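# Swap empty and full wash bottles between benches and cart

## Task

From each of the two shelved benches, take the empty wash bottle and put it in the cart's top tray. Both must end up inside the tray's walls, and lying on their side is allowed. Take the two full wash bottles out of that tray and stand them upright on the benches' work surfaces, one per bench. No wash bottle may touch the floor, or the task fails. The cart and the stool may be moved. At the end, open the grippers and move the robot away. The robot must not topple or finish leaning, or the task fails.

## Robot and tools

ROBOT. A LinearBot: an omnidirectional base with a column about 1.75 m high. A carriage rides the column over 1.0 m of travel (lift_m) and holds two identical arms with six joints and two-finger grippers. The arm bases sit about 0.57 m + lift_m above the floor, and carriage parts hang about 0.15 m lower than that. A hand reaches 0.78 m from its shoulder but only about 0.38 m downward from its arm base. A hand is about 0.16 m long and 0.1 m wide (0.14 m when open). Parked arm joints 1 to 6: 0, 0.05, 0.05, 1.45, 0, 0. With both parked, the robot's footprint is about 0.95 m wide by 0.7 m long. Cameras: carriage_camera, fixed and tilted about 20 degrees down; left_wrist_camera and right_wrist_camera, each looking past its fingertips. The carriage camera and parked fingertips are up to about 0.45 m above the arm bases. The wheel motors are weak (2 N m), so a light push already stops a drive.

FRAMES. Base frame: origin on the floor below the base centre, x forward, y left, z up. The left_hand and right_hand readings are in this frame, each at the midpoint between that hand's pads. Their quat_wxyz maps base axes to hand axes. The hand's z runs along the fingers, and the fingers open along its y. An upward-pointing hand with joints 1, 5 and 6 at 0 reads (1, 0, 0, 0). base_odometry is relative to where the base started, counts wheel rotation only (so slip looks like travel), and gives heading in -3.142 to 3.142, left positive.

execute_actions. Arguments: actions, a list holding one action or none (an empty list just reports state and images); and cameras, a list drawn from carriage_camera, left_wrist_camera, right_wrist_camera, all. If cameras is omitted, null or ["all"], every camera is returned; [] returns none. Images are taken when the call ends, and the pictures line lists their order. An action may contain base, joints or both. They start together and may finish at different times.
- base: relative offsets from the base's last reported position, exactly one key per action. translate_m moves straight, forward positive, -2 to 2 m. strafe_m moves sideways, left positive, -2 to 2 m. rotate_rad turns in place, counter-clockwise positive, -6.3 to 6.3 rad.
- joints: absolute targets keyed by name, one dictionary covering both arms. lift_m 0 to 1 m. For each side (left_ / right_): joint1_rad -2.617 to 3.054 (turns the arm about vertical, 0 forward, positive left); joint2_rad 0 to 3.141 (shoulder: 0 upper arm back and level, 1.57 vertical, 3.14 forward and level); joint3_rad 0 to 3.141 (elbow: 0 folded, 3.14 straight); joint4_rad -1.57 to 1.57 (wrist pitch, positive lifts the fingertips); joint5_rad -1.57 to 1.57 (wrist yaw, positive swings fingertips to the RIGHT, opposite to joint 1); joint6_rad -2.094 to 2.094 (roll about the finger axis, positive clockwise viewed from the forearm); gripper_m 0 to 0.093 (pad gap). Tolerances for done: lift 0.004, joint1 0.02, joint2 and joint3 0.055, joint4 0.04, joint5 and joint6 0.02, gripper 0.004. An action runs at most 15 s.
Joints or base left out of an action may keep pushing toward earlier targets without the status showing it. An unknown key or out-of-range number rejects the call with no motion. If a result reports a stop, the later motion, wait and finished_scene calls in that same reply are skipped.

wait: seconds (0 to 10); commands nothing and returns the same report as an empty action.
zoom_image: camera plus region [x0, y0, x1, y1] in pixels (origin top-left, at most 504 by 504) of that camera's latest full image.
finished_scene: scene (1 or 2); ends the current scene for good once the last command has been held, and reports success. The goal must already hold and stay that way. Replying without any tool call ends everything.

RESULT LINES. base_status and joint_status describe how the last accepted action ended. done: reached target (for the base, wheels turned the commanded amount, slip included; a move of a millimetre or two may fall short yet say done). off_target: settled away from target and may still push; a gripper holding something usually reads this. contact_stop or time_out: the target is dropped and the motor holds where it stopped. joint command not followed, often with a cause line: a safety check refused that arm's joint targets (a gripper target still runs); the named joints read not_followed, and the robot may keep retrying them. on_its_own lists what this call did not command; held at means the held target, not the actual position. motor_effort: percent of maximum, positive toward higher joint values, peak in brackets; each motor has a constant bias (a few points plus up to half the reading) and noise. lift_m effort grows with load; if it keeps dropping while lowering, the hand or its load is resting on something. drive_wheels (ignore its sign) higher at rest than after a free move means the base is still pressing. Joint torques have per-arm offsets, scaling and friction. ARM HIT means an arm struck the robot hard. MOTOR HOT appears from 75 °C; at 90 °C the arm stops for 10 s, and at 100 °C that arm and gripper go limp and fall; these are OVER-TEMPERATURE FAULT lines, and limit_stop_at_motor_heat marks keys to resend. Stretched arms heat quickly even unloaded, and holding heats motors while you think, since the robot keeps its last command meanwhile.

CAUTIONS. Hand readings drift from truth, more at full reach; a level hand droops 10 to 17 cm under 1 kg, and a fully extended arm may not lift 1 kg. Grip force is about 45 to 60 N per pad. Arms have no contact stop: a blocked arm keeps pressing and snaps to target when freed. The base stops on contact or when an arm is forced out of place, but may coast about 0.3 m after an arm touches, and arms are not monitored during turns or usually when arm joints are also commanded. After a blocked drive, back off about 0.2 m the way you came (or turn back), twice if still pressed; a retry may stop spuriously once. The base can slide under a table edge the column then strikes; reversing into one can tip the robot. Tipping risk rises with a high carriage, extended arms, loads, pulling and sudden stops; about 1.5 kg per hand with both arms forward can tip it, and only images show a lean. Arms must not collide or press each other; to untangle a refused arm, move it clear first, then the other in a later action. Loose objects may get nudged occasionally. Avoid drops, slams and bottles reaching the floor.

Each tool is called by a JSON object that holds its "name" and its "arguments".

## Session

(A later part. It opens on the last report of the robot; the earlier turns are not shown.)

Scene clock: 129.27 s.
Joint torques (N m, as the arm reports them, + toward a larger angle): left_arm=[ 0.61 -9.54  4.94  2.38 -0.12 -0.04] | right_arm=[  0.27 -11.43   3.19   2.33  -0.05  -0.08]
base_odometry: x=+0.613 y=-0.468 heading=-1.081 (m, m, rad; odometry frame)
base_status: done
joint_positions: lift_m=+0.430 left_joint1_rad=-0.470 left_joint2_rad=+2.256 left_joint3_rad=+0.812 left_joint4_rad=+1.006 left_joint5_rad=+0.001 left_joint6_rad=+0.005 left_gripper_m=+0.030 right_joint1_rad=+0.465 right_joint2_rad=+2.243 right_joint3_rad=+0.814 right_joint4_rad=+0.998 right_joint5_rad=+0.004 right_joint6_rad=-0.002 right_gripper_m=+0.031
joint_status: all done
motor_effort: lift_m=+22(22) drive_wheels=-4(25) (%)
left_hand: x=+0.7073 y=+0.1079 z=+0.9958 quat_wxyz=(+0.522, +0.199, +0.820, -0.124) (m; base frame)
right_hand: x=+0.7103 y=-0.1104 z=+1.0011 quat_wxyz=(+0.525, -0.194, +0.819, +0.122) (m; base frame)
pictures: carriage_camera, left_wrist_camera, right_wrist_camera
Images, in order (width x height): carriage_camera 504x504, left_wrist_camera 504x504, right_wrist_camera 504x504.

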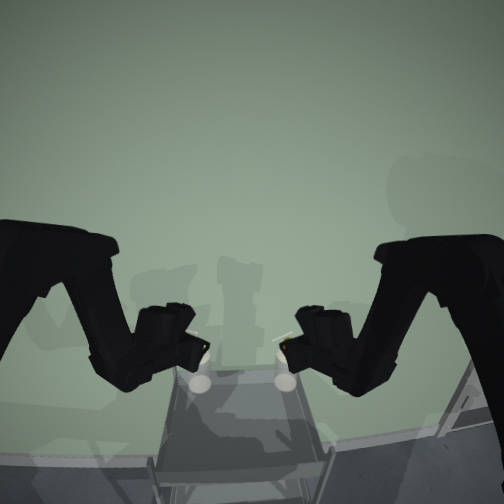

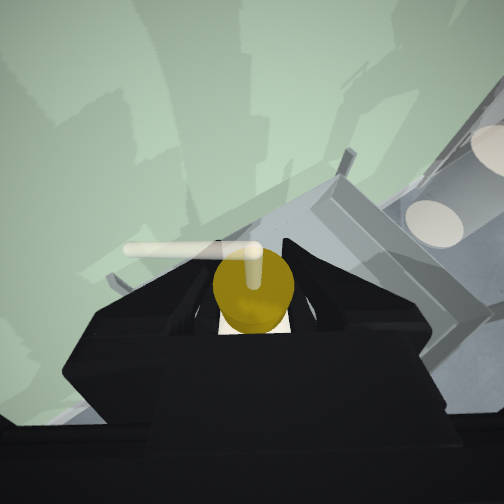

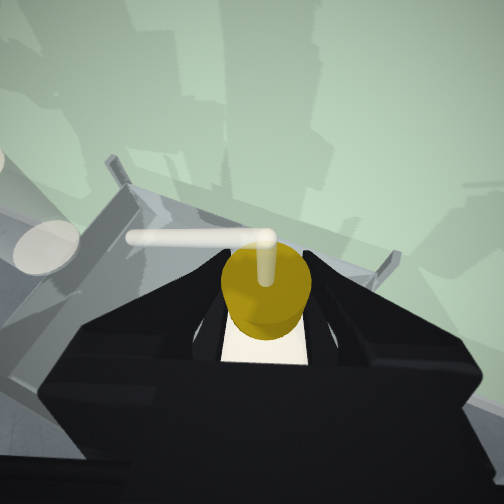

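{"name": "execute_actions", "arguments": {"actions": [{"joints":{"lift_m":0.25}}]}}

Scene clock: 131.20 s.
Joint torques (N m, as the arm reports them, + toward a larger angle): left_arm=[ 0.72 -9.49  4.95  2.44 -0.14 -0.04] | right_arm=[  0.2  -11.54   3.2    2.38  -0.05  -0.08]
base_odometry: x=+0.613 y=-0.468 heading=-1.081 (m, m, rad; odometry frame)
base_status: not commanded
joint_positions: lift_m=+0.250 left_joint1_rad=-0.470 left_joint2_rad=+2.256 left_joint3_rad=+0.812 left_joint4_rad=+0.999 left_joint5_rad=+0.001 left_joint6_rad=+0.005 left_gripper_m=+0.030 right_joint1_rad=+0.465 right_joint2_rad=+2.244 right_joint3_rad=+0.814 right_joint4_rad=+0.992 right_joint5_rad=+0.004 right_joint6_rad=-0.002 right_gripper_m=+0.031
joint_status: all done
motor_effort: lift_m=+22(24) drive_wheels=-2(4) (%)
left_hand: x=+0.7067 y=+0.1082 z=+0.8143 quat_wxyz=(+0.519, +0.199, +0.822, -0.123) (m; base frame)
right_hand: x=+0.7096 y=-0.1107 z=+0.8192 quat_wxyz=(+0.523, -0.194, +0.821, +0.121) (m; base frame)
pictures: carriage_camera, left_wrist_camera, right_wrist_camera
Images, in order (width x height): carriage_camera 504x504, left_wrist_camera 504x504, right_wrist_camera 504x504.

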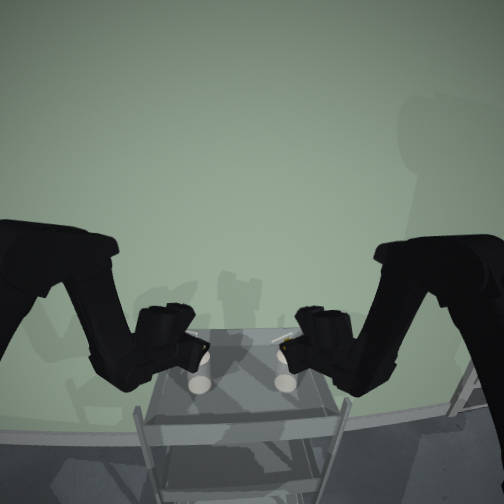

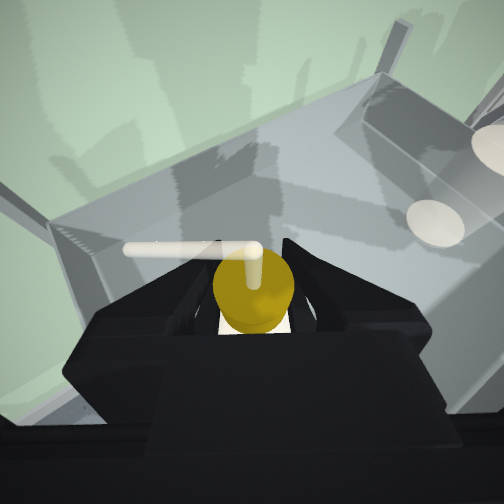

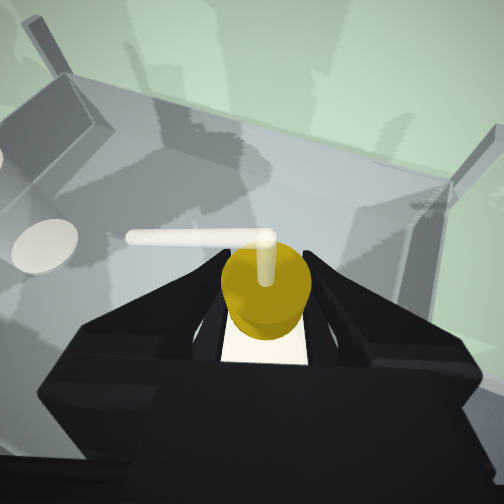

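{"name": "execute_actions", "arguments": {"actions": [{"joints":{"lift_m":0.232}}], "cameras": ["carriage_camera"]}}

Scene clock: 132.43 s.
Joint torques (N m, as the arm reports them, + toward a larger angle): left_arm=[ 0.6  -9.73  4.85  2.4  -0.13 -0.04] | right_arm=[  0.27 -11.89   3.14   2.38  -0.04  -0.08]
base_odometry: x=+0.613 y=-0.468 heading=-1.081 (m, m, rad; odometry frame)
base_status: not commanded
joint_positions: lift_m=+0.232 left_joint1_rad=-0.470 left_joint2_rad=+2.259 left_joint3_rad=+0.812 left_joint4_rad=+1.003 left_joint5_rad=+0.001 left_joint6_rad=+0.005 left_gripper_m=+0.030 right_joint1_rad=+0.465 right_joint2_rad=+2.248 right_joint3_rad=+0.813 right_joint4_rad=+0.992 right_joint5_rad=+0.003 right_joint6_rad=-0.002 right_gripper_m=+0.031
joint_status: all done
motor_effort: lift_m=+23(24) drive_wheels=-1(3) (%)
left_hand: x=+0.7067 y=+0.1083 z=+0.7956 quat_wxyz=(+0.519, +0.199, +0.822, -0.123) (m; base frame)
right_hand: x=+0.7090 y=-0.1110 z=+0.7991 quat_wxyz=(+0.521, -0.195, +0.822, +0.121) (m; base frame)
pictures: carriage_camera
Images, in order (width x height): carriage_camera 504x504.

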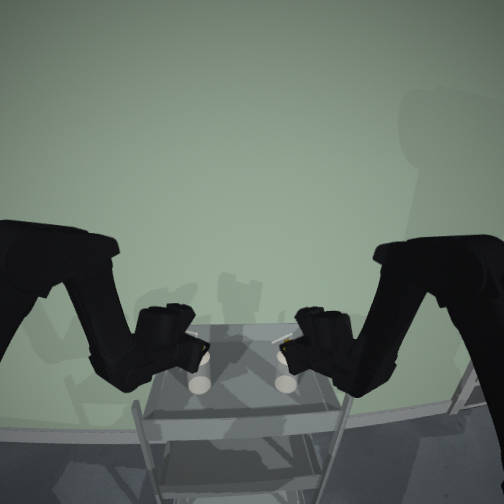

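{"name": "execute_actions", "arguments": {"actions": [{"joints":{"lift_m":0.224}}], "cameras": []}}

Scene clock: 133.27 s.
Joint torques (N m, as the arm reports them, + toward a larger angle): left_arm=[ 0.54 -9.64  4.97  2.09 -0.16 -0.05] | right_arm=[  0.2  -11.81   3.21   2.18  -0.05  -0.05]
base_odometry: x=+0.613 y=-0.468 heading=-1.081 (m, m, rad; odometry frame)
base_status: not commanded
joint_positions: lift_m=+0.224 left_joint1_rad=-0.470 left_joint2_rad=+2.259 left_joint3_rad=+0.812 left_joint4_rad=+1.033 left_joint5_rad=+0.001 left_joint6_rad=+0.005 left_gripper_m=+0.030 right_joint1_rad=+0.465 right_joint2_rad=+2.247 right_joint3_rad=+0.813 right_joint4_rad=+1.011 right_joint5_rad=+0.004 right_joint6_rad=-0.002 right_gripper_m=+0.031
joint_status: all done
motor_effort: lift_m=+21(20) drive_wheels=+5(5) (%)
left_hand: x=+0.7094 y=+0.1068 z=+0.7945 quat_wxyz=(+0.532, +0.198, +0.814, -0.127) (m; base frame)
right_hand: x=+0.7109 y=-0.1101 z=+0.7959 quat_wxyz=(+0.529, -0.193, +0.817, +0.123) (m; base frame)
pictures: none
No camera images: the call's "cameras" was empty. Leave "cameras" out to get every camera's image.

{"name": "execute_actions", "arguments": {"actions": [{"joints":{"left_gripper_m":0.065,"right_gripper_m":0.065,"left_joint4_rad":1.02,"right_joint4_rad":1.003}}], "cameras": ["left_wrist_camera","right_wrist_camera"]}}

{"name": "execute_actions", "arguments": {"actions": [{"joints":{"left_joint2_rad":1.885,"left_joint3_rad":0.40,"left_joint4_rad":1.03,"right_joint2_rad":1.885,"right_joint3_rad":0.40,"right_joint4_rad":1.03}}]}}

Scene clock: 135.57 s.
Joint torques (N m, as the arm reports them, + toward a larger angle): left_arm=[ 0.62 -9.6   4.93  2.29 -0.14 -0.05] | right_arm=[  0.25 -11.84   3.19   2.28  -0.05  -0.09]
base_odometry: x=+0.613 y=-0.468 heading=-1.081 (m, m, rad; odometry frame)
base_status: not commanded
joint_positions: lift_m=+0.224 left_joint1_rad=-0.470 left_joint2_rad=+2.259 left_joint3_rad=+0.812 left_joint4_rad=+1.035 left_joint5_rad=+0.001 left_joint6_rad=+0.005 left_gripper_m=+0.065 right_joint1_rad=+0.465 right_joint2_rad=+2.247 right_joint3_rad=+0.813 right_joint4_rad=+1.012 right_joint5_rad=+0.004 right_joint6_rad=-0.002 right_gripper_m=+0.065
joint_status: all done
motor_effort: lift_m=+21(21) drive_wheels=+4(4) (%)
left_hand: x=+0.7096 y=+0.1066 z=+0.7951 quat_wxyz=(+0.533, +0.198, +0.813, -0.127) (m; base frame)
right_hand: x=+0.7109 y=-0.1101 z=+0.7961 quat_wxyz=(+0.529, -0.193, +0.817, +0.123) (m; base frame)
pictures: left_wrist_camera, right_wrist_camera
Images, in order (width x height): left_wrist_camera 504x504, right_wrist_camera 504x504.

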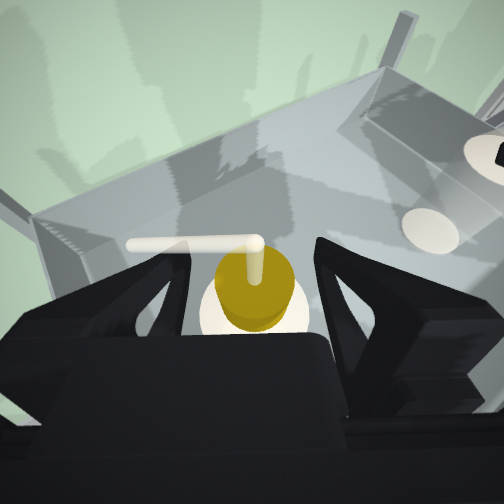

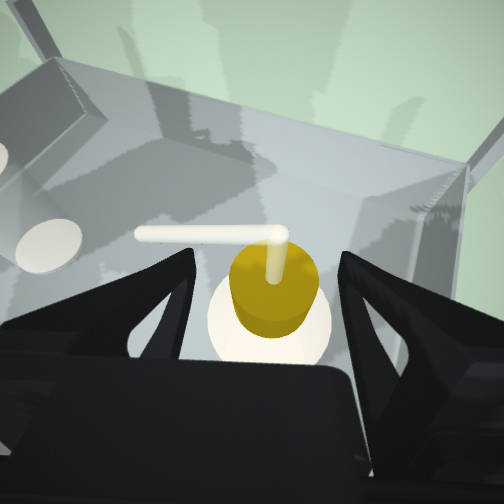

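Scene clock: 136.60 s.
Joint torques (N m, as the arm reports them, + toward a larger angle): left_arm=[ 0.61 -8.11  2.72  2.31 -0.14 -0.04] | right_arm=[ 0.26 -9.    2.66  2.3  -0.05 -0.08]
base_odometry: x=+0.613 y=-0.468 heading=-1.081 (m, m, rad; odometry frame)
base_status: not commanded
joint_positions: lift_m=+0.224 left_joint1_rad=-0.470 left_joint2_rad=+1.897 left_joint3_rad=+0.425 left_joint4_rad=+1.041 left_joint5_rad=+0.001 left_joint6_rad=+0.005 left_gripper_m=+0.065 right_joint1_rad=+0.465 right_joint2_rad=+1.894 right_joint3_rad=+0.412 right_joint4_rad=+1.034 right_joint5_rad=+0.004 right_joint6_rad=-0.002 right_gripper_m=+0.065
joint_status: all done
motor_effort: lift_m=+21(21) drive_wheels=+4(6) (%)
left_hand: x=+0.6284 y=+0.1479 z=+0.8348 quat_wxyz=(+0.525, +0.199, +0.818, -0.125) (m; base frame)
right_hand: x=+0.6255 y=-0.1529 z=+0.8306 quat_wxyz=(+0.519, -0.195, +0.824, +0.121) (m; base frame)
pictures: carriage_camera, left_wrist_camera, right_wrist_camera
Images, in order (width x height): carriage_camera 504x504, left_wrist_camera 504x504, right_wrist_camera 504x504.

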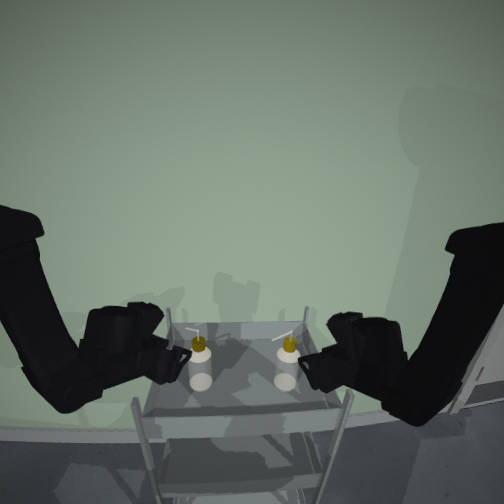

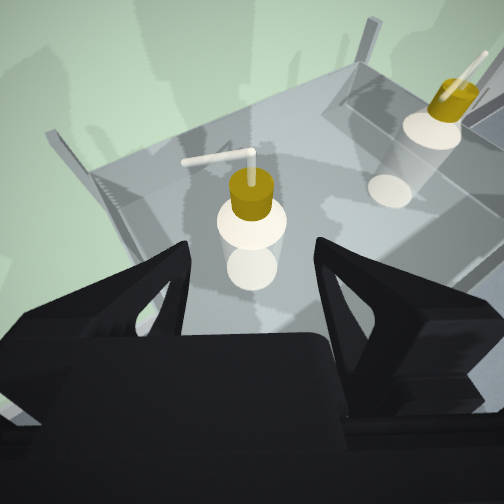

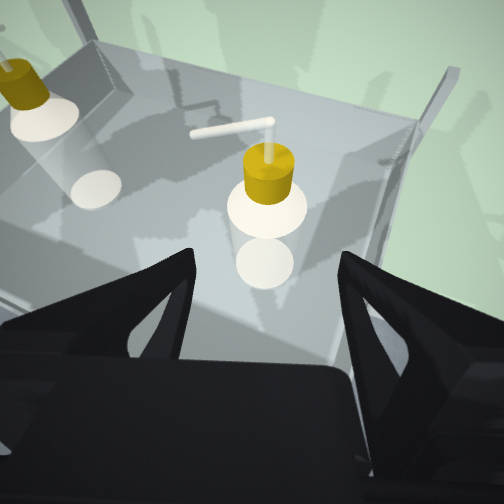

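{"name": "execute_actions", "arguments": {"actions": [{"base":{"translate_m":-0.4},"joints":{"lift_m":0.3,"left_joint1_rad":1.7,"left_joint2_rad":0.3,"left_joint3_rad":0.3,"left_joint4_rad":0.35,"right_joint1_rad":-1.7,"right_joint2_rad":0.3,"right_joint3_rad":0.3,"right_joint4_rad":0.35}}]}}

Scene clock: 140.73 s.
Joint torques (N m, as the arm reports them, + toward a larger angle): left_arm=[ 0.98  0.86  7.6   1.9  -0.12 -0.04] | right_arm=[-0.91  0.72  6.22  1.86 -0.03 -0.09]
base_odometry: x=+0.425 y=-0.115 heading=-1.081 (m, m, rad; odometry frame)
base_status: done
joint_positions: lift_m=+0.300 left_joint1_rad=+1.695 left_joint2_rad=+0.316 left_joint3_rad=+0.320 left_joint4_rad=+0.372 left_joint5_rad=+0.000 left_joint6_rad=+0.005 left_gripper_m=+0.065 right_joint1_rad=-1.692 right_joint2_rad=+0.311 right_joint3_rad=+0.309 right_joint4_rad=+0.370 right_joint5_rad=+0.001 right_joint6_rad=-0.002 right_gripper_m=+0.065
joint_status: all done
motor_effort: lift_m=+22(28) drive_wheels=-2(28) (%)
left_hand: x=+0.2316 y=+0.5755 z=+1.2347 quat_wxyz=(+0.546, -0.421, +0.374, +0.621) (m; base frame)
right_hand: x=+0.2318 y=-0.5762 z=+1.2302 quat_wxyz=(+0.546, +0.424, +0.375, -0.618) (m; base frame)
pictures: carriage_camera, left_wrist_camera, right_wrist_camera
Images, in order (width x height): carriage_camera 504x504, left_wrist_camera 504x504, right_wrist_camera 504x504.

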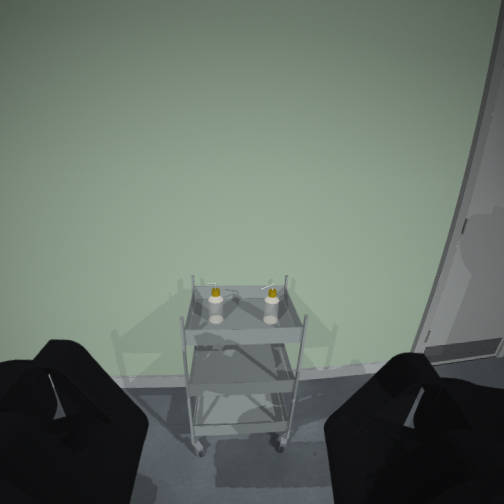

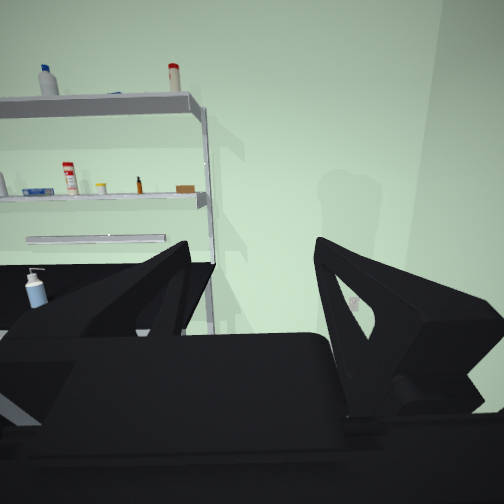

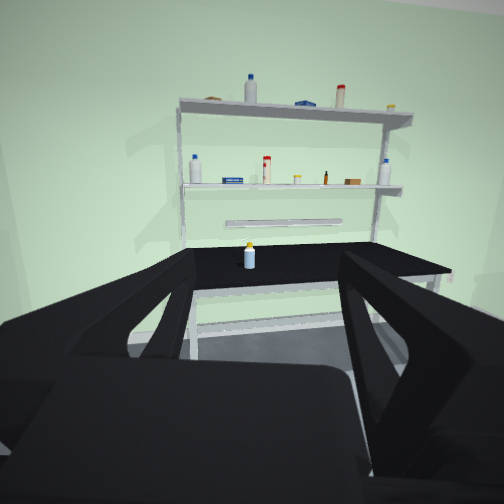

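Both full bottles are standing on their benches and both empties are standing in the tray.

{"name": "finished_scene", "arguments": {"scene": 2}}

The scene is finished: the task was done.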